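# Six arms set a framed panel onto sawhorses

## Task

Place the framed panel so it rests on the sawhorses, then open the grippers and pull the arms away; the panel must stay there by itself, since anything held up only by a robot at the end does not count. The arm bases are fixed (metres, heading in degrees counter-clockwise from +x): arm1 x=-0.42 y=+1.01 z=+0.86 facing -85; arm2 x=+0.34 y=+0.99 z=+0.84 facing -93; arm3 x=-0.33 y=-1.00 z=+0.86 facing +91; arm4 x=+0.41 y=-1.02 z=+0.89 facing +87; arm5 x=+1.48 y=+0.03 z=+0.52 facing +175; arm6 x=-1.48 y=-0.04 z=+0.46 facing +3.

## Robot and tools

Setup: six identical i2rt Big YAM arms, named arm1 to arm6. Each has six revolute joints, a two-finger gripper and a wrist camera (armN_cam_wrist). A fixed room camera, cam_high, looks down on the scene. With joints 1 and 6 at zero and the hand level and pointing forward, the wrist camera rides on top of the hand and views the fingertips. The hand reaches roughly 1.0 m out from the joint-1 axis at most. Loose objects may occasionally get a short shove from outside.

Frame: one shared scene frame, origin on the floor, +z up. Base positions and headings are in the task text. The hand point is midway between the fingertips; its z axis runs along the fingers and its y axis is the opening direction.

execute_actions: argument actions is a list holding one action or nothing. The action is an object keyed by arm name (arm1 ... arm6); under each name goes a joints object mapping joint names to absolute targets (not offsets). Any subset of arms and joints may appear. Names and ranges: joint1_rad -2.879 to 2.879 (rotation about the base, positive counter-clockwise seen from above, 0 means aligned with the base heading); joint2_rad 0 to 3.141 (shoulder; 0 puts the upper arm pointing backward about level, increasing lifts it and then brings it forward); joint3_rad 0 to 3.019 (elbow; 0 is fully folded, increasing opens it); joint4_rad -1.692 to 1.57 (hand pitch, positive tips fingers up); joint5_rad -1.57 to 1.57 (sideways swing, positive toward the arm's right); joint6_rad -2.094 to 2.094 (hand roll, positive clockwise viewed from behind the hand); gripper_m 0 to 0.093 (fingertip gap in metres). Done-tolerances are about ±0.045, ±0.14, ±0.09, ±0.055, ±0.03, ±0.035 rad and ±0.003 m in that order. All listed motions begin at once and may finish at different moments; joints move at different speeds, so the hand can sweep a wide arc between postures. A joint or arm left out may still be driving toward an earlier target. An unknown key or out-of-range number rejects the entire call and nothing moves. Optional cameras: list of camera names or "all"; omitted or null gives all, [] gives none. An empty actions list just reports state and images.

wait: seconds from 0 to 10; commands nothing new, then returns state and pictures like an empty action.

zoom_image: camera (one name) and region [x0, y0, x1, y1] in pixels of that camera's latest full image, top-left origin, at most 504 by 504. Images are 504x504.

finished_scene: scene = number of the current scene. It closes that scene permanently and reports success; the result of the task must already hold and keep holding. If a call reports a stop, any later execute_actions, wait or finished_scene in the same reply is skipped.

Reading results: joint_positions gives current joint values. The pictures line lists which camera each image belongs to, in order. joint_status per commanded joint: off_target (came to rest short and may still push); contact_stop or time_out (target abandoned, holds where it stopped, though a timed-out joint may keep a target within 0.375, 0.375, 0.113, 0.225, 0.075, 0.3 rad of its position and keep pushing); not_followed (a safety check refused the arm's targets, shown with a "joint command not followed" line and usually a cause; the gripper part still runs, and the refused targets may be retried on each later action until they pass). on_its_own describes uncommanded behaviour; "held at" is the held target, not the actual position. To stop a joint straining, command it to its reported position. Tiny target changes may produce no motion. A joint carrying weight sags once released from pushing.

Heat: sustained holding or pushing warms motors, even while you think. MOTOR HOT appears from 85 °C; at 100 °C that arm's motors and gripper go limp until cooled, reported as OVER-TEMPERATURE FAULT, and affected keys show limit_stop_at_motor_heat (resend the target afterward). Heat partly persists into later scenes.

Cameras: wrist cameras are fisheye (K about 415-419 px focal, D=[-0.03,0,0,0]); cam_high is pinhole with radial distortion, located near [-1.18, 0.26, 2.25]. Calibration lines give K, D and T_world_to_cam (scene frame into camera frame, metres); actual cameras can be a couple of degrees and millimetres off, and wrist camera poses inherit joint reading errors.

Cautions: arms do not stop on contact and can push hard. Two robots squeezing each other ends the run as a failure; hard collisions may too, and the self/inter-arm check ignores fingers, gripper housings and wrist cameras and may react late. Do not drop, slam or let the panel or anything else fall to the floor or leave the work area. Grip within the finger force (about 50-62 N per pad). The simulation continues while you reason, holding your last command, so keep loaded holds short. Fewer seconds of robot motion is better.

Each tool is called as name(argument=value, ...) on one line, values as JSON.

## Session

execute_actions(actions=[])

Scene clock: 0.00 s.
arm1.joint_positions: joint1_rad=+0.061 joint2_rad=+0.598 joint3_rad=+1.424 joint4_rad=-1.464 joint5_rad=+0.257 joint6_rad=+0.196 gripper_m=+0.094
arm1.joint_status: not commanded
arm1.hand: x=-0.4337 y=+0.8065 z=+1.4012 quat_wxyz=(-0.300, -0.681, -0.570, +0.349) (m; scene frame)
arm2.joint_positions: joint1_rad=+0.034 joint2_rad=+0.582 joint3_rad=+1.415 joint4_rad=-1.285 joint5_rad=-0.188 joint6_rad=+0.400 gripper_m=+0.094
arm2.joint_status: not commanded
arm2.hand: x=+0.3692 y=+0.7735 z=+1.4161 quat_wxyz=(-0.482, -0.679, -0.501, +0.234) (m; scene frame)
arm3.joint_positions: joint1_rad=-0.181 joint2_rad=+0.584 joint3_rad=+1.391 joint4_rad=-1.536 joint5_rad=+0.240 joint6_rad=-0.387 gripper_m=+0.094
arm3.joint_status: not commanded
arm3.hand: x=-0.2596 y=-0.8166 z=+1.3732 quat_wxyz=(-0.405, +0.680, -0.603, -0.098) (m; scene frame)
arm4.joint_positions: joint1_rad=+0.273 joint2_rad=+0.478 joint3_rad=+1.357 joint4_rad=-1.460 joint5_rad=+0.201 joint6_rad=-0.144 gripper_m=+0.095
arm4.joint_status: not commanded
arm4.hand: x=+0.4120 y=-0.8515 z=+1.4180 quat_wxyz=(-0.385, +0.694, -0.537, -0.286) (m; scene frame)
arm5.joint_positions: joint1_rad=+0.022 joint2_rad=+0.625 joint3_rad=+1.439 joint4_rad=-1.261 joint5_rad=+0.058 joint6_rad=+0.397 gripper_m=+0.095
arm5.joint_status: not commanded
arm5.hand: x=+1.2311 y=+0.0619 z=+1.0948 quat_wxyz=(+0.068, +0.823, -0.209, -0.523) (m; scene frame)
arm6.joint_positions: joint1_rad=-0.266 joint2_rad=+0.451 joint3_rad=+1.348 joint4_rad=-1.377 joint5_rad=-0.206 joint6_rad=+0.126 gripper_m=+0.095
arm6.joint_status: not commanded
arm6.hand: x=-1.3066 y=-0.0359 z=+1.0012 quat_wxyz=(-0.519, -0.092, -0.848, -0.064) (m; scene frame)
pictures: arm1_cam_wrist, arm2_cam_wrist, arm3_cam_wrist, arm4_cam_wrist, arm5_cam_wrist, arm6_cam_wrist, cam_high
Images, in order (width x height): arm1_cam_wrist 504x504, arm2_cam_wrist 504x504, arm3_cam_wrist 504x504, arm4_cam_wrist 504x504, arm5_cam_wrist 504x504, arm6_cam_wrist 504x504, cam_high 504x504.

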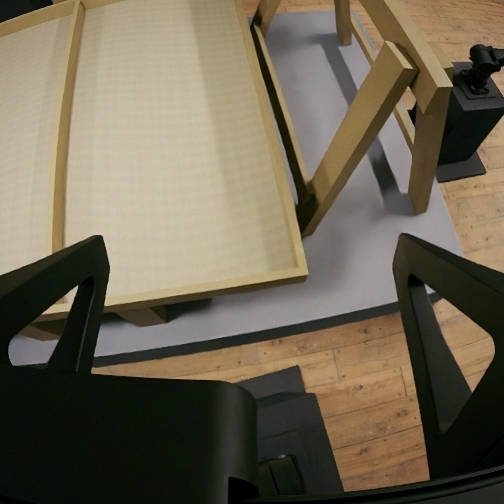

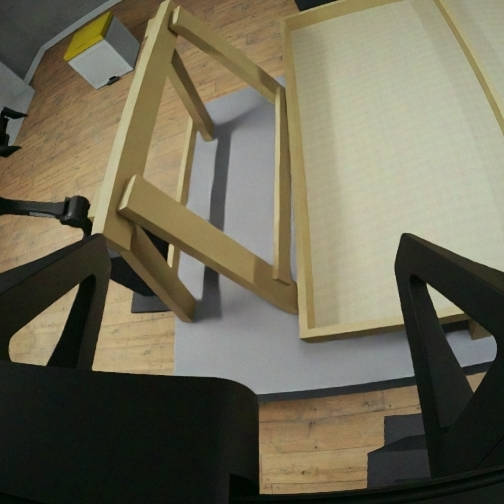

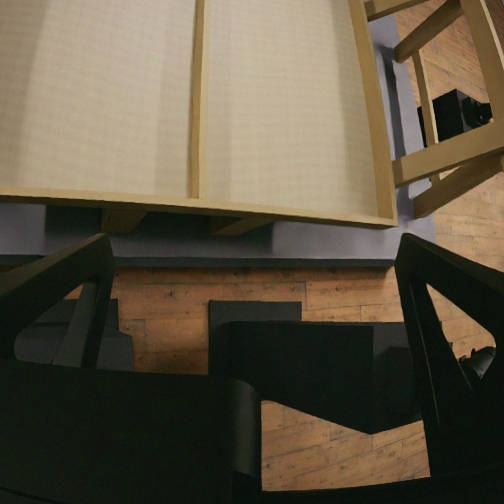

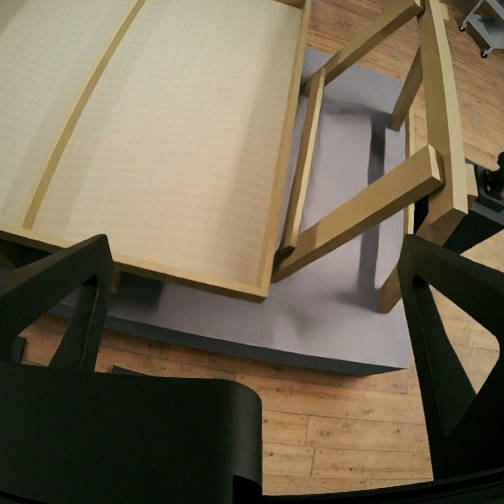

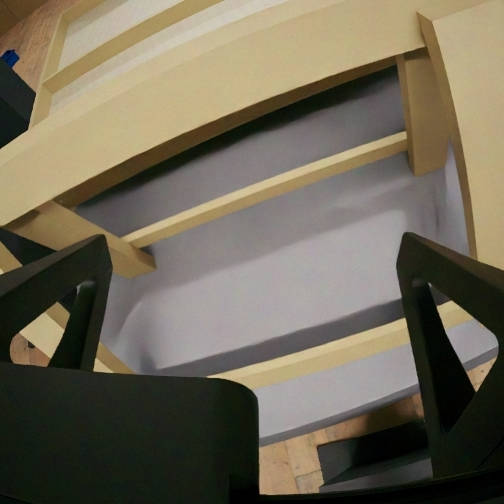

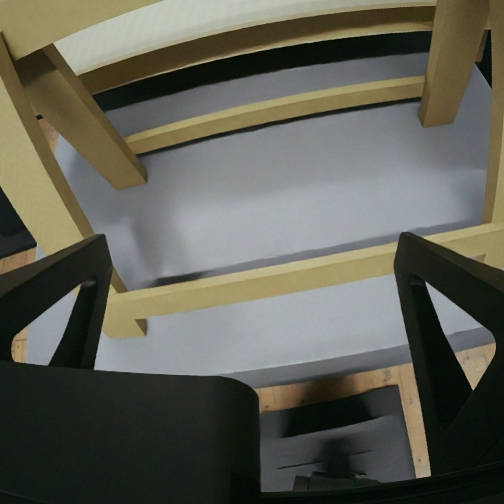

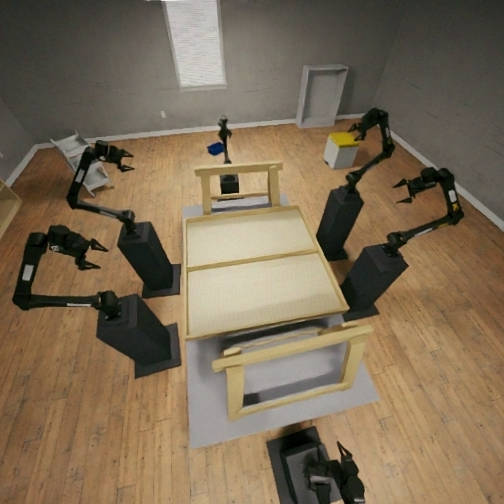

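zoom_image(camera="cam_high", region=[150, 140, 400, 450])

zoom_image(camera="arm3_cam_wrist", region=[0, 130, 504, 300])

Region (150, 140, 400, 450) of cam_high's 504x504 image, scaled by 1.626, with more detail than that image has; it fills the left 406 columns of this view, and the rest is white.

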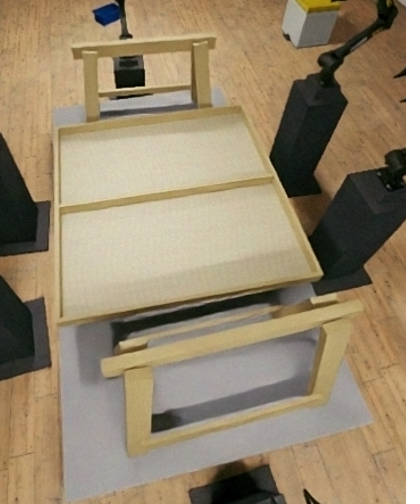

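Region (0, 130, 504, 300) of arm3_cam_wrist's 504x504 image, scaled by 1.000; it fills the top 170 rows of this view, and the rest is white.

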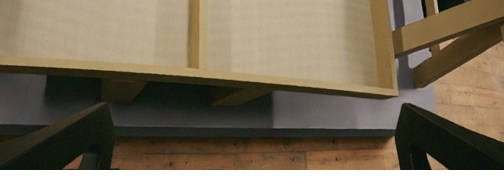

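execute_actions(actions=[{"arm1":{"joints":{"joint4_rad":-0.8}},"arm2":{"joints":{"joint3_rad":0.9}},"arm3":{"joints":{"joint2_rad":1.3}},"arm4":{"joints":{"joint5_rad":-0.3}},"arm6":{"joints":{"joint6_rad":0.9}},"arm5":{"joints":{"joint1_rad":0.5}}}], cameras=["cam_high","arm3_cam_wrist"])

Scene clock: 4.57 s.
arm1.joint_positions: joint1_rad=+0.061 joint2_rad=+0.598 joint3_rad=+1.424 joint4_rad=-0.814 joint5_rad=+0.257 joint6_rad=+0.196 gripper_m=+0.094
arm1.joint_status: all done
arm1.hand: x=-0.4269 y=+0.7597 z=+1.5470 quat_wxyz=(-0.526, -0.568, -0.415, +0.479) (m; scene frame)
arm2.joint_positions: joint1_rad=+0.034 joint2_rad=+0.589 joint3_rad=+0.901 joint4_rad=-1.285 joint5_rad=-0.188 joint6_rad=+0.400 gripper_m=+0.094
arm2.joint_status: all done
arm2.hand: x=+0.3671 y=+0.7457 z=+1.1582 quat_wxyz=(-0.293, -0.782, -0.541, +0.094) (m; scene frame)
arm3.joint_positions: joint1_rad=-0.181 joint2_rad=+1.306 joint3_rad=+1.391 joint4_rad=-1.536 joint5_rad=+0.240 joint6_rad=-0.387 gripper_m=+0.094
arm3.joint_status: all done
arm3.hand: x=-0.2243 y=-0.6111 z=+1.1668 quat_wxyz=(-0.108, +0.770, -0.623, +0.080) (m; scene frame)
arm4.joint_positions: joint1_rad=+0.273 joint2_rad=+0.478 joint3_rad=+1.357 joint4_rad=-1.460 joint5_rad=-0.298 joint6_rad=-0.144 gripper_m=+0.095
arm4.joint_status: all done
arm4.hand: x=+0.3301 y=-0.8733 z=+1.4203 quat_wxyz=(-0.222, +0.757, -0.437, -0.433) (m; scene frame)
arm5.joint_positions: joint1_rad=+0.492 joint2_rad=+0.625 joint3_rad=+1.439 joint4_rad=-1.261 joint5_rad=+0.058 joint6_rad=+0.397 gripper_m=+0.095
arm5.joint_status: all done
arm5.hand: x=+1.2457 y=-0.0481 z=+1.0961 quat_wxyz=(+0.191, +0.848, -0.013, -0.494) (m; scene frame)
arm6.joint_positions: joint1_rad=-0.266 joint2_rad=+0.451 joint3_rad=+1.348 joint4_rad=-1.377 joint5_rad=-0.206 joint6_rad=+0.887 gripper_m=+0.095
arm6.joint_status: all done
arm6.hand: x=-1.3066 y=-0.0360 z=+1.0012 quat_wxyz=(-0.458, -0.400, -0.753, -0.252) (m; scene frame)
pictures: arm3_cam_wrist, cam_high
camera_calibration (this result's frames):
arm3_cam_wrist: T_world_to_cam=[[0.948055, 0.203127, 0.244809, 0.0546039], [0.0324, -0.827237, 0.560918, -1.14566], [0.316453, -0.523849, -0.790848, 0.795723], [0, 0, 0, 1]] pos_world=[-0.266457, -0.541988, 1.25855]
Images, in order (width x height): arm3_cam_wrist 504x504, cam_high 504x504.

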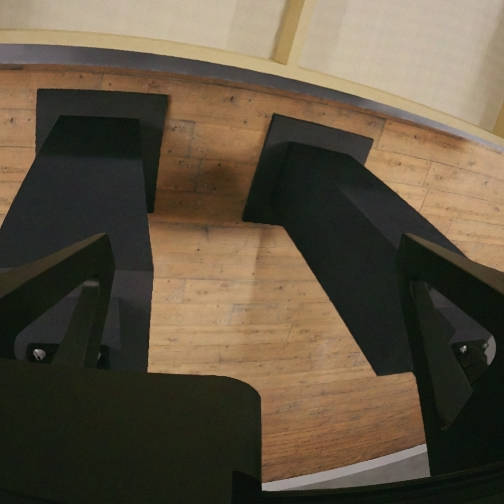

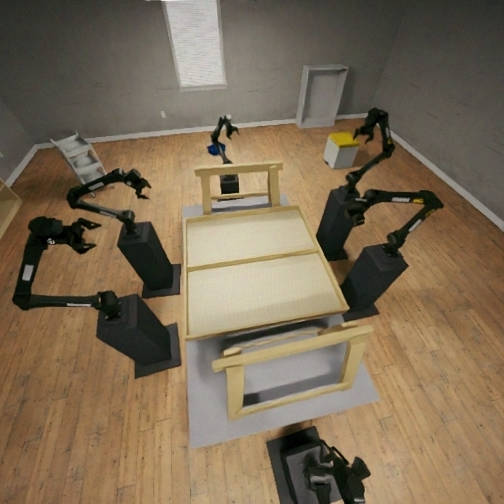

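execute_actions(actions=[{"arm1":{"joints":{"joint1_rad":-0.087,"joint2_rad":1.896,"joint3_rad":0.891,"joint4_rad":-0.566,"joint5_rad":0,"joint6_rad":1.571}},"arm2":{"joints":{"joint1_rad":0.205,"joint2_rad":1.821,"joint3_rad":0.85,"joint4_rad":-0.6,"joint5_rad":0,"joint6_rad":-1.418}},"arm3":{"joints":{"joint1_rad":0.156,"joint2_rad":1.885,"joint3_rad":0.879,"joint4_rad":-0.565,"joint5_rad":0,"joint6_rad":-1.398}},"arm4":{"joints":{"joint1_rad":0.052,"joint2_rad":1.982,"joint3_rad":0.923,"joint4_rad":-0.512,"joint5_rad":0,"joint6_rad":1.571}},"arm6":{"joints":{"joint1_rad":-0.03,"joint2_rad":0.934,"joint3_rad":0.372,"joint4_rad":-0.438,"joint5_rad":0,"joint6_rad":0}},"arm5":{"joints":{"joint1_rad":0.1,"joint2_rad":1.102,"joint3_rad":0.259,"joint4_rad":-0.157,"joint5_rad":0,"joint6_rad":0}}}])

Scene clock: 10.03 s.
arm1.joint_positions: joint1_rad=-0.083 joint2_rad=+1.886 joint3_rad=+0.885 joint4_rad=-0.566 joint5_rad=+0.004 joint6_rad=+1.563 gripper_m=+0.094
arm1.joint_status: all done
arm1.hand: x=-0.4175 y=+0.5991 z=+0.7658 quat_wxyz=(-0.002, -1.000, -0.006, +0.001) (m; scene frame)
arm2.joint_positions: joint1_rad=+0.202 joint2_rad=+1.832 joint3_rad=+0.851 joint4_rad=-0.617 joint5_rad=-0.002 joint6_rad=-1.404 gripper_m=+0.094
arm2.joint_status: all done
arm2.hand: x=+0.3953 y=+0.6027 z=+0.7600 quat_wxyz=(+0.004, -0.010, -1.000, -0.012) (m; scene frame)
arm3.joint_positions: joint1_rad=+0.162 joint2_rad=+1.890 joint3_rad=+0.859 joint4_rad=-0.576 joint5_rad=+0.002 joint6_rad=-1.388 gripper_m=+0.094
arm3.joint_status: all done
arm3.hand: x=-0.3972 y=-0.6146 z=+0.7544 quat_wxyz=(+0.023, +1.000, -0.002, +0.006) (m; scene frame)
arm4.joint_positions: joint1_rad=+0.063 joint2_rad=+1.977 joint3_rad=+0.920 joint4_rad=-0.529 joint5_rad=-0.002 joint6_rad=+1.561 gripper_m=+0.095
arm4.joint_status: all done
arm4.hand: x=+0.4098 y=-0.6027 z=+0.7640 quat_wxyz=(+0.001, +0.009, -1.000, +0.009) (m; scene frame)
arm5.joint_positions: joint1_rad=+0.100 joint2_rad=+1.110 joint3_rad=+0.250 joint4_rad=-0.171 joint5_rad=+0.000 joint6_rad=+0.009 gripper_m=+0.095
arm5.joint_status: all done
arm5.hand: x=+1.1851 y=+0.0266 z=+0.5155 quat_wxyz=(+0.009, +0.965, +0.004, -0.261) (m; scene frame)
arm6.joint_positions: joint1_rad=-0.041 joint2_rad=+0.948 joint3_rad=+0.376 joint4_rad=-0.451 joint5_rad=-0.003 joint6_rad=+0.012 gripper_m=+0.095
arm6.joint_status: all done
arm6.hand: x=-1.1697 y=-0.0327 z=+0.5187 quat_wxyz=(-0.269, -0.001, -0.963, -0.004) (m; scene frame)
pictures: arm1_cam_wrist, arm2_cam_wrist, arm3_cam_wrist, arm4_cam_wrist, arm5_cam_wrist, arm6_cam_wrist, cam_high
camera_calibration (this result's frames):
arm1_cam_wrist: T_world_to_cam=[[-0.0287719, 0.99957, 0.00561422, -0.621046], [0.809067, 0.0199893, 0.587377, -0.117379], [0.587012, 0.0214422, -0.809294, 0.974291], [0, 0, 0, 1]] pos_world=[-0.494822, 0.602234, 0.86092]
arm2_cam_wrist: T_world_to_cam=[[-0.0142096, -0.999592, -0.0247932, 0.632627], [-0.808183, -0.00311861, 0.588924, -0.119304], [-0.58876, 0.0284059, -0.807808, 0.950034], [0, 0, 0, 1]] pos_world=[0.471912, 0.60501, 0.853391]
arm3_cam_wrist: T_world_to_cam=[[0.00296222, 0.997675, -0.0680824, 0.669151], [0.802328, 0.0382659, 0.595655, -0.100077], [0.596875, -0.0563889, -0.80035, 0.928308], [0, 0, 0, 1]] pos_world=[-0.475772, -0.611419, 0.84814]
arm4_cam_wrist: T_world_to_cam=[[0.0215704, -0.999758, 0.00439416, -0.615759], [-0.808993, -0.0148718, 0.58763, -0.121398], [-0.587422, -0.0162303, -0.809118, 0.97185], [0, 0, 0, 1]] pos_world=[0.485958, -0.601642, 0.860384]
arm5_cam_wrist: T_world_to_cam=[[-0.0258628, 0.999355, -0.024927, 0.0146122], [0.995745, 0.0279596, 0.0878096, -1.2184], [0.0884499, -0.0225499, -0.995825, 0.530018], [0, 0, 0, 1]] pos_world=[1.16671, 0.031415, 0.635157]
arm6_cam_wrist: T_world_to_cam=[[-0.00654248, -0.999968, 0.0045221, -0.0391849], [-0.995645, 0.00693461, 0.0929669, -1.20978], [-0.0929953, -0.00389417, -0.995659, 0.532123], [0, 0, 0, 1]] pos_world=[-1.15528, -0.0287221, 0.64246]
Images, in order (width x height): arm1_cam_wrist 504x504, arm2_cam_wrist 504x504, arm3_cam_wrist 504x504, arm4_cam_wrist 504x504, arm5_cam_wrist 504x504, arm6_cam_wrist 504x504, cam_high 504x504.

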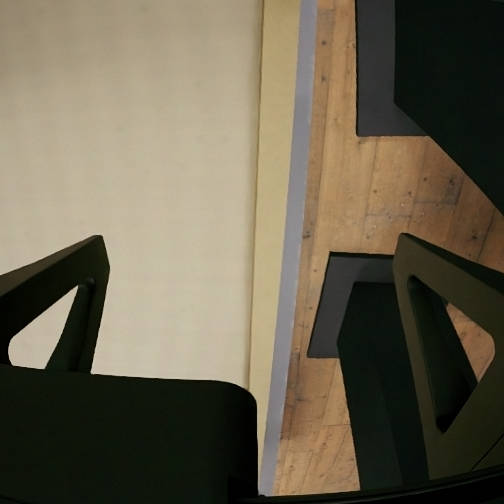

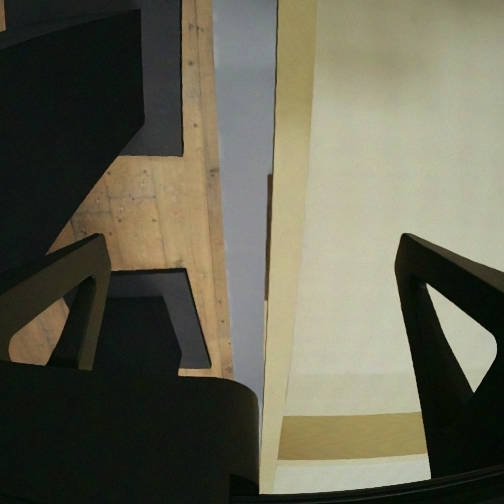

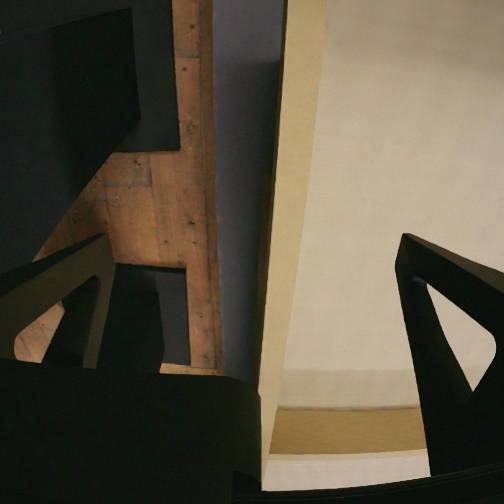

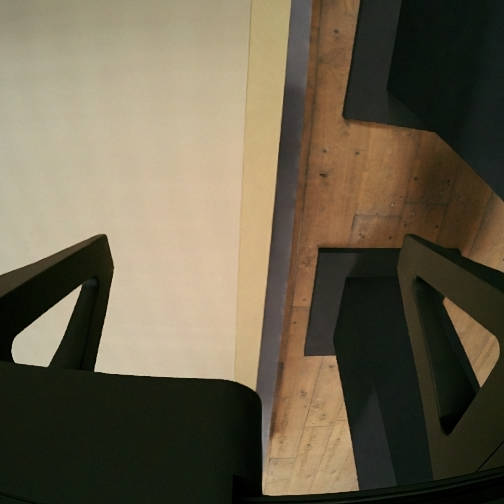

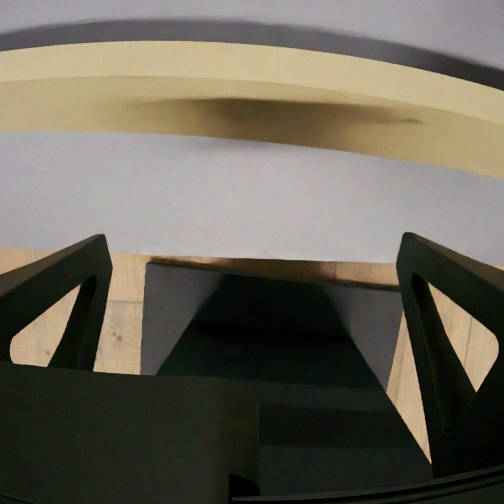

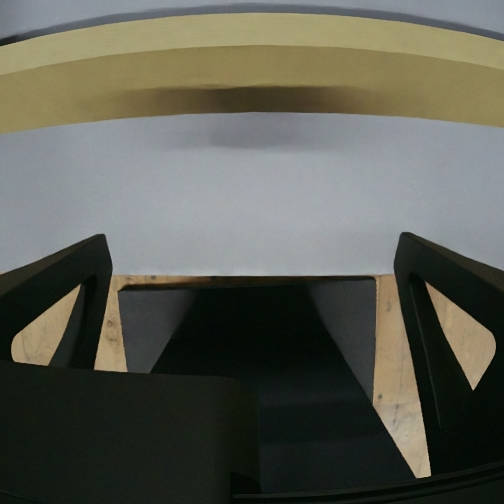

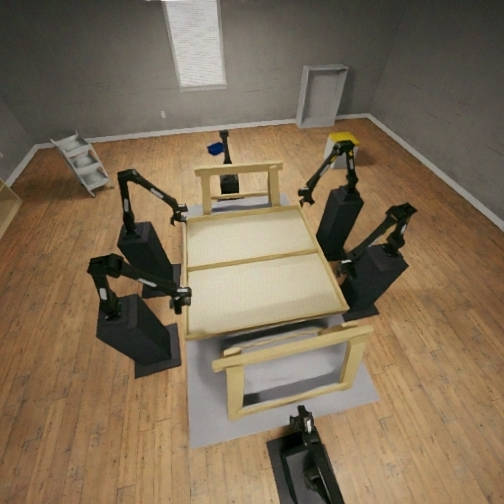

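execute_actions(actions=[{"arm1":{"joints":{"joint2_rad":2.17,"joint3_rad":0.91,"joint4_rad":-0.315,"joint6_rad":1.6}},"arm2":{"joints":{"joint2_rad":2.125,"joint3_rad":0.925,"joint4_rad":-0.37,"joint6_rad":-1.39}},"arm3":{"joints":{"joint2_rad":2.17,"joint3_rad":0.935,"joint4_rad":-0.335,"joint6_rad":-1.365}},"arm4":{"joints":{"joint2_rad":2.26,"joint3_rad":0.965,"joint4_rad":-0.28,"joint6_rad":1.61}},"arm6":{"joints":{"joint2_rad":1.17,"joint3_rad":0.36,"joint4_rad":-0.22}},"arm5":{"joints":{"joint2_rad":1.37,"joint3_rad":0.265,"joint4_rad":0.08}}}])

Scene clock: 13.70 s.
arm1.joint_positions: joint1_rad=-0.083 joint2_rad=+2.176 joint3_rad=+0.893 joint4_rad=-0.323 joint5_rad=+0.004 joint6_rad=+1.592 gripper_m=+0.094
arm1.joint_status: all done
arm1.hand: x=-0.4173 y=+0.6168 z=+0.6552 quat_wxyz=(+0.017, -1.000, +0.008, +0.001) (m; scene frame)
arm2.joint_positions: joint1_rad=+0.202 joint2_rad=+2.145 joint3_rad=+0.912 joint4_rad=-0.386 joint5_rad=-0.002 joint6_rad=-1.403 gripper_m=+0.094
arm2.joint_status: all done
arm2.hand: x=+0.3959 y=+0.5942 z=+0.6498 quat_wxyz=(+0.006, -0.011, -1.000, -0.022) (m; scene frame)
arm3.joint_positions: joint1_rad=+0.162 joint2_rad=+2.179 joint3_rad=+0.925 joint4_rad=-0.346 joint5_rad=+0.002 joint6_rad=-1.375 gripper_m=+0.094
arm3.joint_status: all done
arm3.hand: x=-0.3991 y=-0.6027 z=+0.6524 quat_wxyz=(+0.020, +1.000, -0.009, +0.006) (m; scene frame)
arm4.joint_positions: joint1_rad=+0.063 joint2_rad=+2.264 joint3_rad=+0.958 joint4_rad=-0.297 joint5_rad=-0.002 joint6_rad=+1.600 gripper_m=+0.095
arm4.joint_status: all done
arm4.hand: x=+0.4098 y=-0.6128 z=+0.6549 quat_wxyz=(+0.001, -0.010, -1.000, +0.018) (m; scene frame)
arm5.joint_positions: joint1_rad=+0.100 joint2_rad=+1.370 joint3_rad=+0.250 joint4_rad=+0.066 joint5_rad=+0.000 joint6_rad=+0.009 gripper_m=+0.095
arm5.joint_status: all done
arm5.hand: x=+1.1746 y=+0.0259 z=+0.4735 quat_wxyz=(+0.008, +0.968, +0.004, -0.250) (m; scene frame)
arm6.joint_positions: joint1_rad=-0.041 joint2_rad=+1.163 joint3_rad=+0.370 joint4_rad=-0.233 joint5_rad=-0.003 joint6_rad=+0.012 gripper_m=+0.095
arm6.joint_status: all done
arm6.hand: x=-1.1458 y=-0.0325 z=+0.4803 quat_wxyz=(-0.268, -0.001, -0.963, -0.004) (m; scene frame)
pictures: arm1_cam_wrist, arm2_cam_wrist, arm3_cam_wrist, arm4_cam_wrist, arm5_cam_wrist, arm6_cam_wrist, cam_high
camera_calibration (this result's frames):
arm1_cam_wrist: T_world_to_cam=[[0.000141398, 0.999045, 0.0436962, -0.65061], [0.809348, -0.0257784, 0.586764, -0.0241555], [0.58733, 0.0352825, -0.808578, 0.875473], [0, 0, 0, 1]] pos_world=[-0.494549, 0.618478, 0.750491]
arm2_cam_wrist: T_world_to_cam=[[-0.0152128, -0.998849, -0.0454809, 0.634821], [-0.806367, -0.0146396, 0.591234, -0.0493933], [-0.591219, 0.0456686, -0.805217, 0.850652], [0, 0, 0, 1]] pos_world=[0.47275, 0.59452, 0.743034]
arm3_cam_wrist: T_world_to_cam=[[0.0158312, 0.998, -0.0611933, 0.651252], [0.803128, 0.0237634, 0.595332, -0.0464659], [0.595596, -0.0585709, -0.801146, 0.847122], [0, 0, 0, 1]] pos_world=[-0.477535, -0.599229, 0.746183]
arm4_cam_wrist: T_world_to_cam=[[-0.017709, -0.999609, 0.0216474, -0.62053], [-0.809476, 0.0270424, 0.58653, -0.0307872], [-0.586886, -0.00713621, -0.809638, 0.889107], [0, 0, 0, 1]] pos_world=[0.485894, -0.613109, 0.751345]
arm5_cam_wrist: T_world_to_cam=[[-0.0255288, 0.999359, -0.0250778, 0.0135985], [0.99351, 0.0281448, 0.110203, -1.21219], [0.110839, -0.0221016, -0.993593, 0.461732], [0, 0, 0, 1]] pos_world=[1.1535, 0.0307322, 0.592703]
arm6_cam_wrist: T_world_to_cam=[[-0.00653207, -0.999968, 0.00456814, -0.0387029], [-0.995357, 0.00694052, 0.0960047, -1.18345], [-0.0960334, -0.00391982, -0.99537, 0.492474], [0, 0, 0, 1]] pos_world=[-1.13092, -0.0285574, 0.603988]
Images, in order (width x height): arm1_cam_wrist 504x504, arm2_cam_wrist 504x504, arm3_cam_wrist 504x504, arm4_cam_wrist 504x504, arm5_cam_wrist 504x504, arm6_cam_wrist 504x504, cam_high 504x504.

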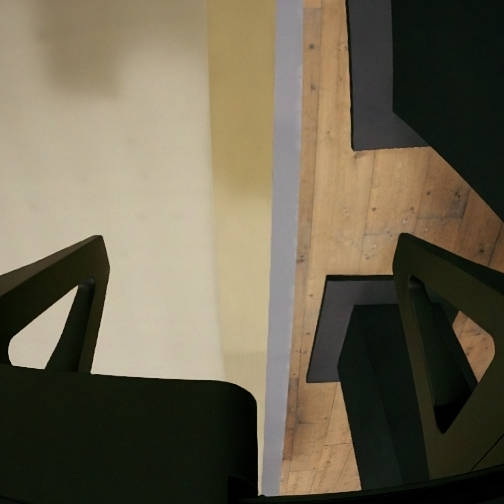

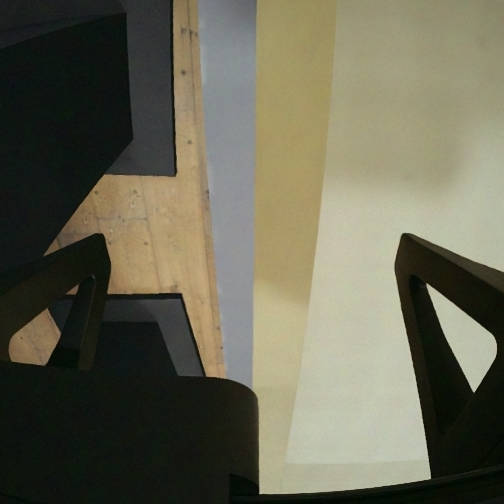

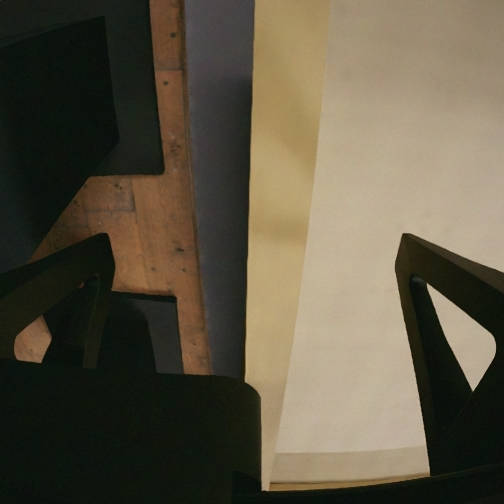

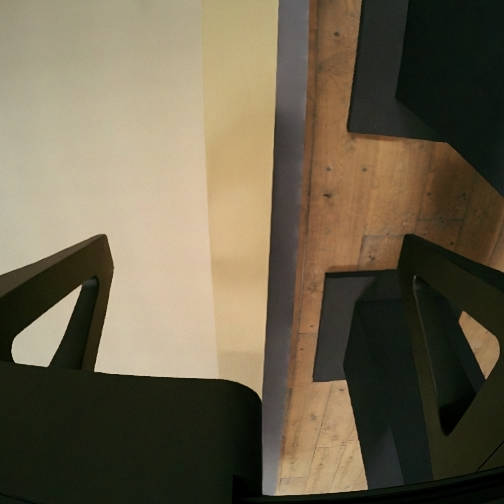

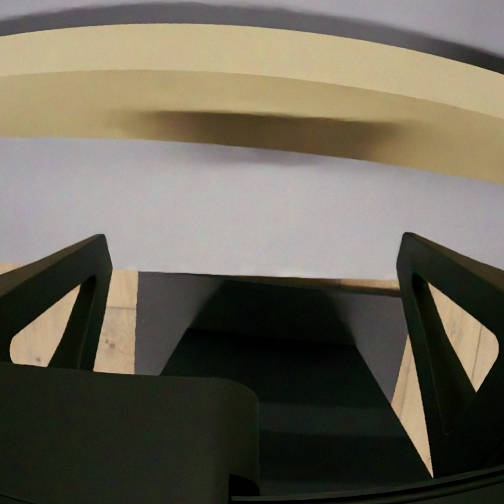

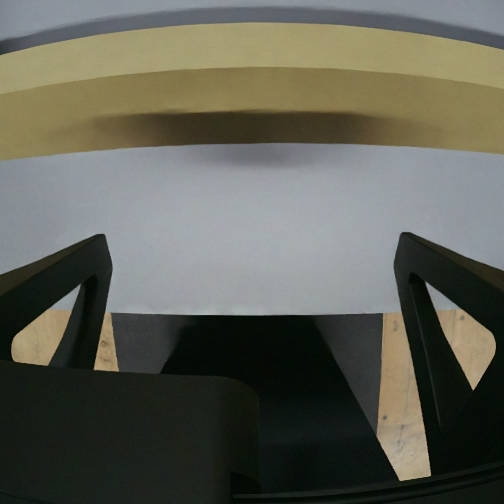

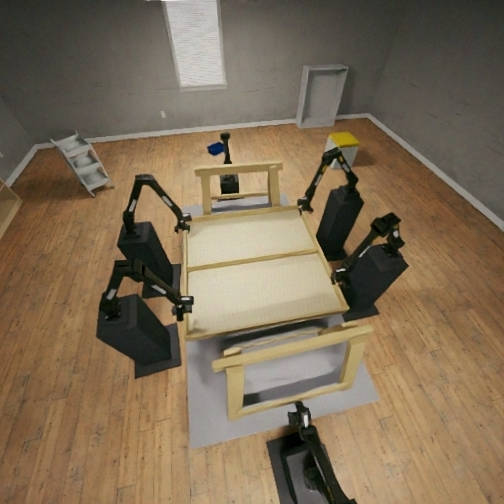

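execute_actions(actions=[{"arm1":{"joints":{"joint2_rad":2.305,"joint3_rad":0.946,"joint4_rad":-0.184}},"arm2":{"joints":{"joint2_rad":2.258,"joint3_rad":0.972,"joint4_rad":-0.243,"joint6_rad":-1.37}},"arm3":{"joints":{"joint2_rad":2.305,"joint3_rad":0.98,"joint4_rad":-0.216}},"arm4":{"joints":{"joint2_rad":2.398,"joint3_rad":1.008,"joint4_rad":-0.155}},"arm6":{"joints":{"joint2_rad":1.385,"joint3_rad":0.367,"joint4_rad":0.025}},"arm5":{"joints":{"joint2_rad":1.633,"joint3_rad":0.30,"joint4_rad":0.355}}}])

Scene clock: 15.17 s.
arm1.joint_positions: joint1_rad=-0.083 joint2_rad=+2.293 joint3_rad=+0.941 joint4_rad=-0.192 joint5_rad=+0.004 joint6_rad=+1.592 gripper_m=+0.094
arm1.joint_status: all done
arm1.hand: x=-0.4172 y=+0.5977 z=+0.6148 quat_wxyz=(-0.013, -1.000, +0.008, +0.001) (m; scene frame)
arm2.joint_positions: joint1_rad=+0.202 joint2_rad=+2.273 joint3_rad=+0.963 joint4_rad=-0.259 joint5_rad=-0.002 joint6_rad=-1.384 gripper_m=+0.094
arm2.joint_status: all done
arm2.hand: x=+0.3983 y=+0.5762 z=+0.6053 quat_wxyz=(+0.002, -0.020, -1.000, +0.003) (m; scene frame)
arm3.joint_positions: joint1_rad=+0.162 joint2_rad=+2.302 joint3_rad=+0.976 joint4_rad=-0.226 joint5_rad=+0.002 joint6_rad=-1.374 gripper_m=+0.094
arm3.joint_status: all done
arm3.hand: x=-0.4018 y=-0.5868 z=+0.6092 quat_wxyz=(-0.004, +1.000, -0.009, +0.001) (m; scene frame)
arm4.joint_positions: joint1_rad=+0.063 joint2_rad=+2.390 joint3_rad=+1.006 joint4_rad=-0.171 joint5_rad=-0.002 joint6_rad=+1.601 gripper_m=+0.095
arm4.joint_status: all done
arm4.hand: x=+0.4097 y=-0.6018 z=+0.6091 quat_wxyz=(+0.001, -0.011, -1.000, -0.006) (m; scene frame)
arm5.joint_positions: joint1_rad=+0.100 joint2_rad=+1.632 joint3_rad=+0.283 joint4_rad=+0.341 joint5_rad=+0.000 joint6_rad=+0.009 gripper_m=+0.095
arm5.joint_status: all done
arm5.hand: x=+1.1479 y=+0.0251 z=+0.4391 quat_wxyz=(+0.009, +0.962, +0.004, -0.272) (m; scene frame)
arm6.joint_positions: joint1_rad=-0.041 joint2_rad=+1.376 joint3_rad=+0.370 joint4_rad=+0.012 joint5_rad=-0.003 joint6_rad=+0.012 gripper_m=+0.095
arm6.joint_status: all done
arm6.hand: x=-1.1216 y=-0.0323 z=+0.4439 quat_wxyz=(-0.283, -0.001, -0.959, -0.004) (m; scene frame)
pictures: arm1_cam_wrist, arm2_cam_wrist, arm3_cam_wrist, arm4_cam_wrist, arm5_cam_wrist, arm6_cam_wrist, cam_high
camera_calibration (this result's frames):
arm1_cam_wrist: T_world_to_cam=[[0.000643002, 0.999856, -0.0169434, -0.592779], [0.809178, 0.0094351, 0.587488, -0.0225982], [0.587564, -0.014088, -0.809055, 0.873214], [0, 0, 0, 1]] pos_world=[-0.494402, 0.605209, 0.709711]
arm2_cam_wrist: T_world_to_cam=[[-0.0334312, -0.999433, 0.00389345, 0.592568], [-0.810314, 0.029385, 0.585259, -0.0416058], [-0.585042, 0.016411, -0.810837, 0.834831], [0, 0, 0, 1]] pos_world=[0.474508, 0.579754, 0.698955]
arm3_cam_wrist: T_world_to_cam=[[0.0161496, 0.999771, -0.0140669, 0.605205], [0.808184, -0.00476882, 0.58891, -0.0297375], [0.588708, -0.0208793, -0.808076, 0.83871], [0, 0, 0, 1]] pos_world=[-0.479496, -0.587696, 0.703768]
arm4_cam_wrist: T_world_to_cam=[[-0.0181124, -0.999507, -0.0256335, -0.579519], [-0.809231, -0.000402434, 0.58749, -0.02153], [-0.587211, 0.0313843, -0.808825, 0.874874], [0, 0, 0, 1]] pos_world=[0.485816, -0.606699, 0.705414]
arm5_cam_wrist: T_world_to_cam=[[-0.0261933, 0.99935, -0.0247687, 0.0135382], [0.997475, 0.0277643, 0.0653712, -1.16669], [0.0660164, -0.0229939, -0.997554, 0.483719], [0, 0, 0, 1]] pos_world=[1.13216, 0.0299854, 0.559139]
arm6_cam_wrist: T_world_to_cam=[[-0.00663319, -0.99997, 0.00408898, -0.0381149], [-0.997897, 0.00688298, 0.0644494, -1.14479], [-0.0644756, -0.00365288, -0.997913, 0.495139], [0, 0, 0, 1]] pos_world=[-1.11071, -0.0284255, 0.568042]
Images, in order (width x height): arm1_cam_wrist 504x504, arm2_cam_wrist 504x504, arm3_cam_wrist 504x504, arm4_cam_wrist 504x504, arm5_cam_wrist 504x504, arm6_cam_wrist 504x504, cam_high 504x504.

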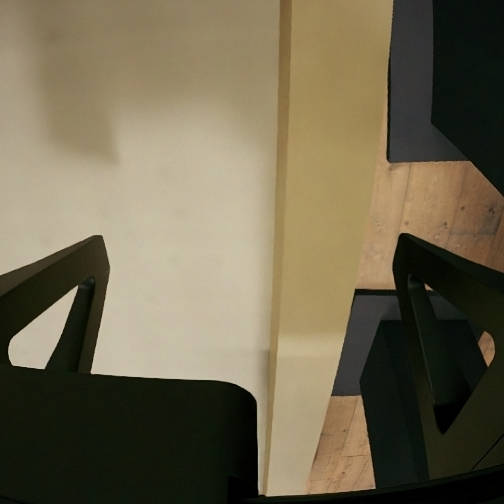

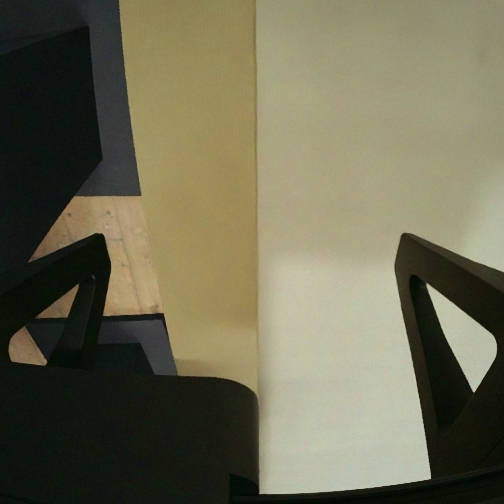

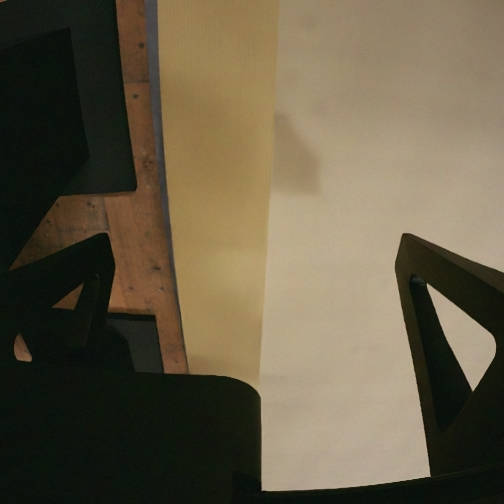

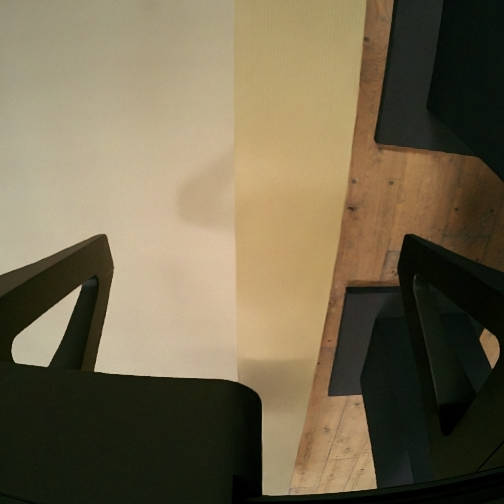

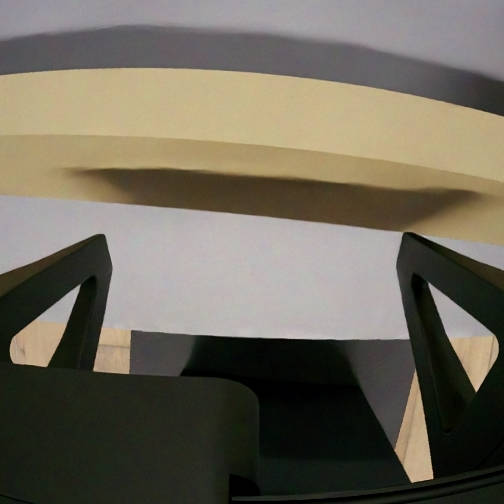

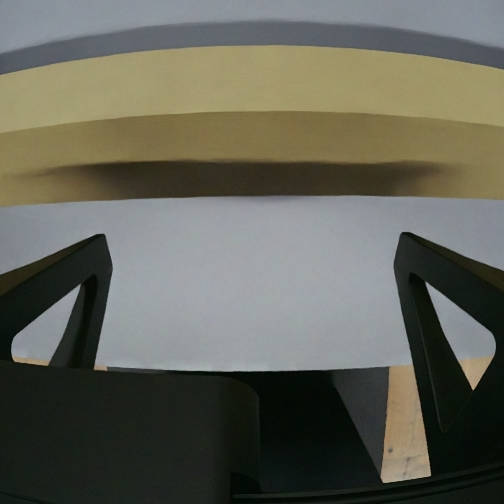

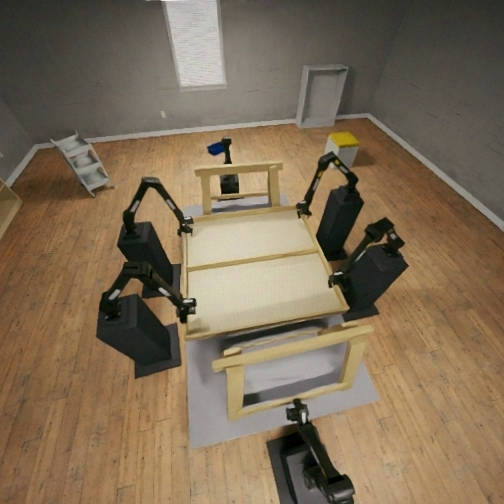

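execute_actions(actions=[{"arm1":{"joints":{"joint2_rad":2.34,"gripper_m":0.06}},"arm2":{"joints":{"joint3_rad":0.94,"gripper_m":0.06}},"arm3":{"joints":{"joint2_rad":2.325,"gripper_m":0.06}},"arm4":{"joints":{"joint3_rad":0.987,"gripper_m":0.06}}}], cameras=["arm1_cam_wrist","arm2_cam_wrist","arm3_cam_wrist","arm4_cam_wrist"])

Scene clock: 16.40 s.
arm1.joint_positions: joint1_rad=-0.083 joint2_rad=+2.314 joint3_rad=+0.941 joint4_rad=-0.191 joint5_rad=+0.004 joint6_rad=+1.592 gripper_m=+0.060
arm1.joint_status: all done
arm1.hand: x=-0.4172 y=+0.6054 z=+0.6068 quat_wxyz=(-0.003, -1.000, +0.008, +0.001) (m; scene frame)
arm2.joint_positions: joint1_rad=+0.202 joint2_rad=+2.273 joint3_rad=+0.945 joint4_rad=-0.258 joint5_rad=-0.002 joint6_rad=-1.383 gripper_m=+0.060
arm2.joint_status: all done
arm2.hand: x=+0.3966 y=+0.5872 z=+0.6035 quat_wxyz=(+0.003, -0.020, -1.000, -0.006) (m; scene frame)
arm3.joint_positions: joint1_rad=+0.162 joint2_rad=+2.304 joint3_rad=+0.976 joint4_rad=-0.226 joint5_rad=+0.002 joint6_rad=-1.374 gripper_m=+0.060
arm3.joint_status: all done
arm3.hand: x=-0.4017 y=-0.5875 z=+0.6085 quat_wxyz=(-0.003, +1.000, -0.009, +0.001) (m; scene frame)
arm4.joint_positions: joint1_rad=+0.063 joint2_rad=+2.390 joint3_rad=+0.990 joint4_rad=-0.170 joint5_rad=-0.002 joint6_rad=+1.601 gripper_m=+0.060
arm4.joint_status: all done
arm4.hand: x=+0.4098 y=-0.6110 z=+0.6081 quat_wxyz=(+0.001, -0.011, -1.000, +0.001) (m; scene frame)
arm5.joint_positions: joint1_rad=+0.100 joint2_rad=+1.632 joint3_rad=+0.283 joint4_rad=+0.341 joint5_rad=+0.000 joint6_rad=+0.009 gripper_m=+0.095
arm5.joint_status: not commanded
arm5.hand: x=+1.1479 y=+0.0251 z=+0.4391 quat_wxyz=(+0.009, +0.962, +0.004, -0.272) (m; scene frame)
arm6.joint_positions: joint1_rad=-0.041 joint2_rad=+1.376 joint3_rad=+0.370 joint4_rad=+0.012 joint5_rad=-0.003 joint6_rad=+0.012 gripper_m=+0.095
arm6.joint_status: not commanded
arm6.hand: x=-1.1216 y=-0.0323 z=+0.4439 quat_wxyz=(-0.283, -0.001, -0.959, -0.004) (m; scene frame)
pictures: arm1_cam_wrist, arm2_cam_wrist, arm3_cam_wrist, arm4_cam_wrist
camera_calibration (this result's frames):
arm1_cam_wrist: T_world_to_cam=[[0.000601808, 0.999996, 0.00289219, -0.612764], [0.809232, -0.00218613, 0.587485, -0.010918], [0.587489, 0.0019869, -0.80923, 0.857237], [0, 0, 0, 1]] pos_world=[-0.494413, 0.611034, 0.701888]
arm2_cam_wrist: T_world_to_cam=[[-0.0343105, -0.999332, -0.0126144, 0.613683], [-0.808853, 0.0203528, 0.587658, -0.0389226], [-0.587009, 0.030366, -0.809011, 0.823741], [0, 0, 0, 1]] pos_world=[0.473117, 0.589051, 0.69703]
arm3_cam_wrist: T_world_to_cam=[[0.0161596, 0.999742, -0.015938, 0.60704], [0.807985, -0.0036671, 0.589192, -0.0290076], [0.588982, -0.0223987, -0.807836, 0.837078], [0, 0, 0, 1]] pos_world=[-0.479396, -0.58824, 0.702988]
arm4_cam_wrist: T_world_to_cam=[[-0.0181038, -0.99977, -0.0115265, -0.597491], [-0.809304, 0.00788336, 0.587338, -0.0156807], [-0.587111, 0.0199615, -0.80926, 0.867623], [0, 0, 0, 1]] pos_world=[0.485884, -0.614549, 0.704455]
Images, in order (width x height): arm1_cam_wrist 504x504, arm2_cam_wrist 504x504, arm3_cam_wrist 504x504, arm4_cam_wrist 504x504.

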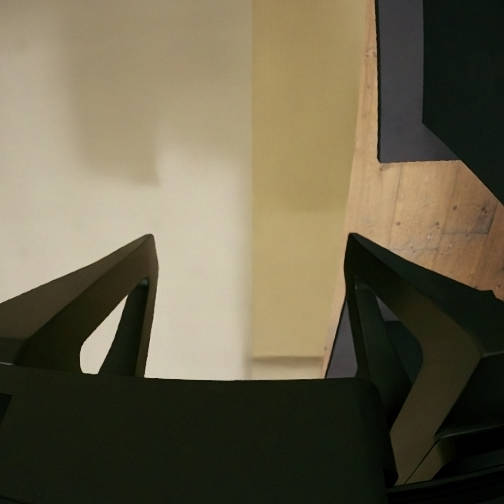

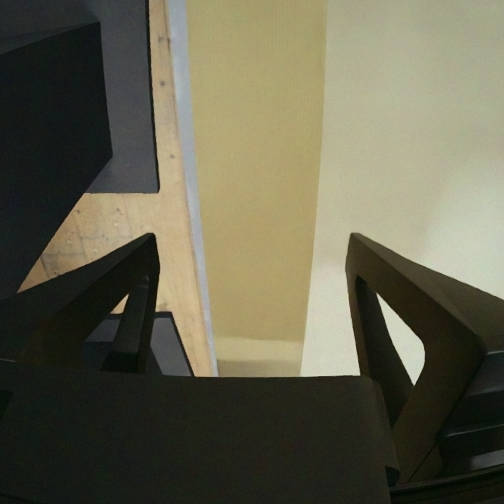

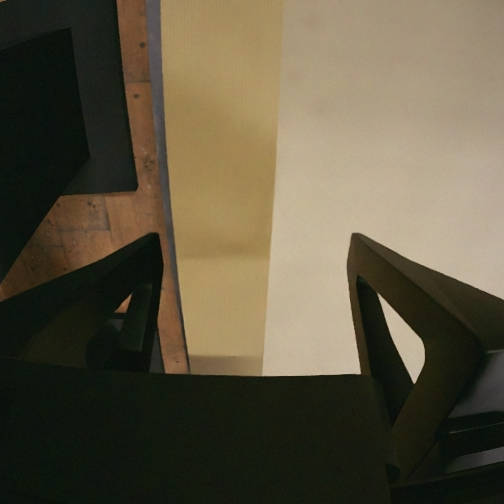

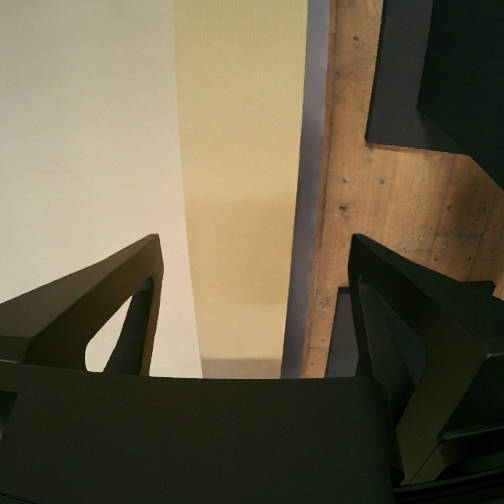

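execute_actions(actions=[{"arm1":{"joints":{"joint2_rad":2.36,"gripper_m":0.0}},"arm2":{"joints":{"gripper_m":0.0}},"arm3":{"joints":{"joint2_rad":2.345,"gripper_m":0.0}},"arm4":{"joints":{"gripper_m":0.0}}}], cameras=["arm1_cam_wrist","arm2_cam_wrist","arm3_cam_wrist","arm4_cam_wrist"])

Scene clock: 17.37 s.
arm1.joint_positions: joint1_rad=-0.083 joint2_rad=+2.325 joint3_rad=+0.934 joint4_rad=-0.196 joint5_rad=+0.003 joint6_rad=+1.593 gripper_m=+0.018
arm1.joint_status: gripper_m off_target (ended at +0.018, target +0.000); the others done
arm1.hand: x=-0.4171 y=+0.6154 z=+0.6021 quat_wxyz=(+0.008, -1.000, +0.009, +0.001) (m; scene frame)
arm2.joint_positions: joint1_rad=+0.202 joint2_rad=+2.273 joint3_rad=+0.946 joint4_rad=-0.249 joint5_rad=+0.001 joint6_rad=-1.389 gripper_m=+0.018
arm2.joint_status: gripper_m off_target (ended at +0.018, target +0.000)
arm2.hand: x=+0.3966 y=+0.5844 z=+0.6036 quat_wxyz=(+0.004, -0.018, -1.000, -0.001) (m; scene frame)
arm3.joint_positions: joint1_rad=+0.162 joint2_rad=+2.318 joint3_rad=+0.972 joint4_rad=-0.225 joint5_rad=-0.001 joint6_rad=-1.363 gripper_m=+0.018
arm3.joint_status: gripper_m off_target (ended at +0.018, target +0.000); the others done
arm3.hand: x=-0.4007 y=-0.5955 z=+0.6024 quat_wxyz=(+0.006, +1.000, -0.015, +0.002) (m; scene frame)
arm4.joint_positions: joint1_rad=+0.063 joint2_rad=+2.390 joint3_rad=+0.993 joint4_rad=-0.163 joint5_rad=-0.002 joint6_rad=+1.608 gripper_m=+0.019
arm4.joint_status: gripper_m off_target (ended at +0.018, target +0.000)
arm4.hand: x=+0.4098 y=-0.6075 z=+0.6083 quat_wxyz=(+0.001, -0.014, -1.000, -0.004) (m; scene frame)
arm5.joint_positions: joint1_rad=+0.100 joint2_rad=+1.632 joint3_rad=+0.283 joint4_rad=+0.341 joint5_rad=+0.000 joint6_rad=+0.009 gripper_m=+0.095
arm5.joint_status: not commanded
arm5.hand: x=+1.1479 y=+0.0251 z=+0.4391 quat_wxyz=(+0.009, +0.962, +0.004, -0.272) (m; scene frame)
arm6.joint_positions: joint1_rad=-0.041 joint2_rad=+1.376 joint3_rad=+0.370 joint4_rad=+0.012 joint5_rad=-0.003 joint6_rad=+0.012 gripper_m=+0.095
arm6.joint_status: not commanded
arm6.hand: x=-1.1216 y=-0.0323 z=+0.4439 quat_wxyz=(-0.283, -0.001, -0.959, -0.004) (m; scene frame)
pictures: arm1_cam_wrist, arm2_cam_wrist, arm3_cam_wrist, arm4_cam_wrist
camera_calibration (this result's frames):
arm1_cam_wrist: T_world_to_cam=[[0.0013116, 0.999657, 0.0261621, -0.636291], [0.808843, -0.0164444, 0.587794, 0.00020424], [0.588023, 0.02039, -0.808587, 0.841884], [0, 0, 0, 1]] pos_world=[-0.494378, 0.61891, 0.697263]
arm2_cam_wrist: T_world_to_cam=[[-0.0289027, -0.999578, -0.00279353, 0.602949], [-0.808252, 0.021726, 0.588435, -0.0404678], [-0.588126, 0.0192652, -0.80854, 0.830516], [0, 0, 0, 1]] pos_world=[0.473167, 0.587574, 0.697002]
arm3_cam_wrist: T_world_to_cam=[[0.0276667, 0.999039, -0.0339956, 0.629982], [0.807603, -0.00229801, 0.589722, -0.0259436], [0.589077, -0.0437706, -0.806891, 0.818189], [0, 0, 0, 1]] pos_world=[-0.478454, -0.593624, 0.696905]
arm4_cam_wrist: T_world_to_cam=[[-0.0249684, -0.999458, -0.0214339, -0.584872], [-0.809415, 0.00762826, 0.587187, -0.0158157], [-0.586706, 0.0320101, -0.809167, 0.874829], [0, 0, 0, 1]] pos_world=[0.485862, -0.612438, 0.704633]
Images, in order (width x height): arm1_cam_wrist 504x504, arm2_cam_wrist 504x504, arm3_cam_wrist 504x504, arm4_cam_wrist 504x504.

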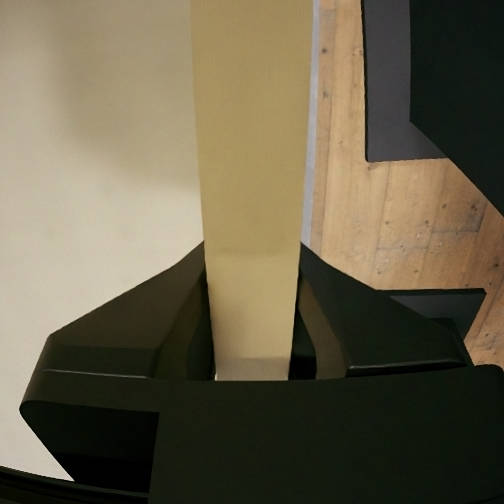

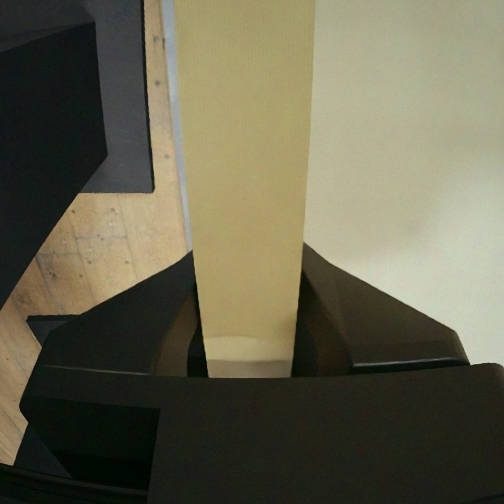

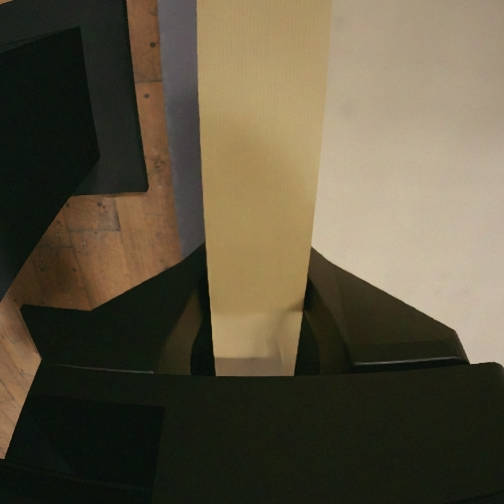

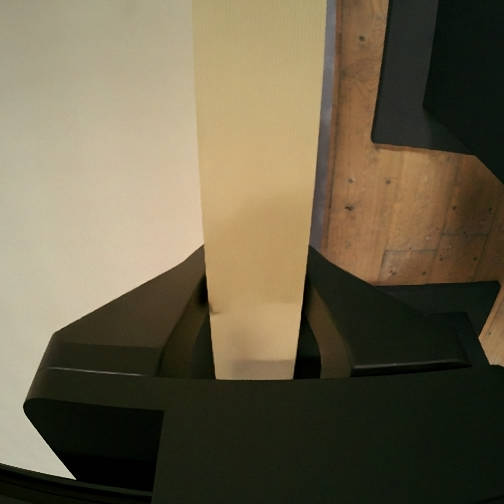

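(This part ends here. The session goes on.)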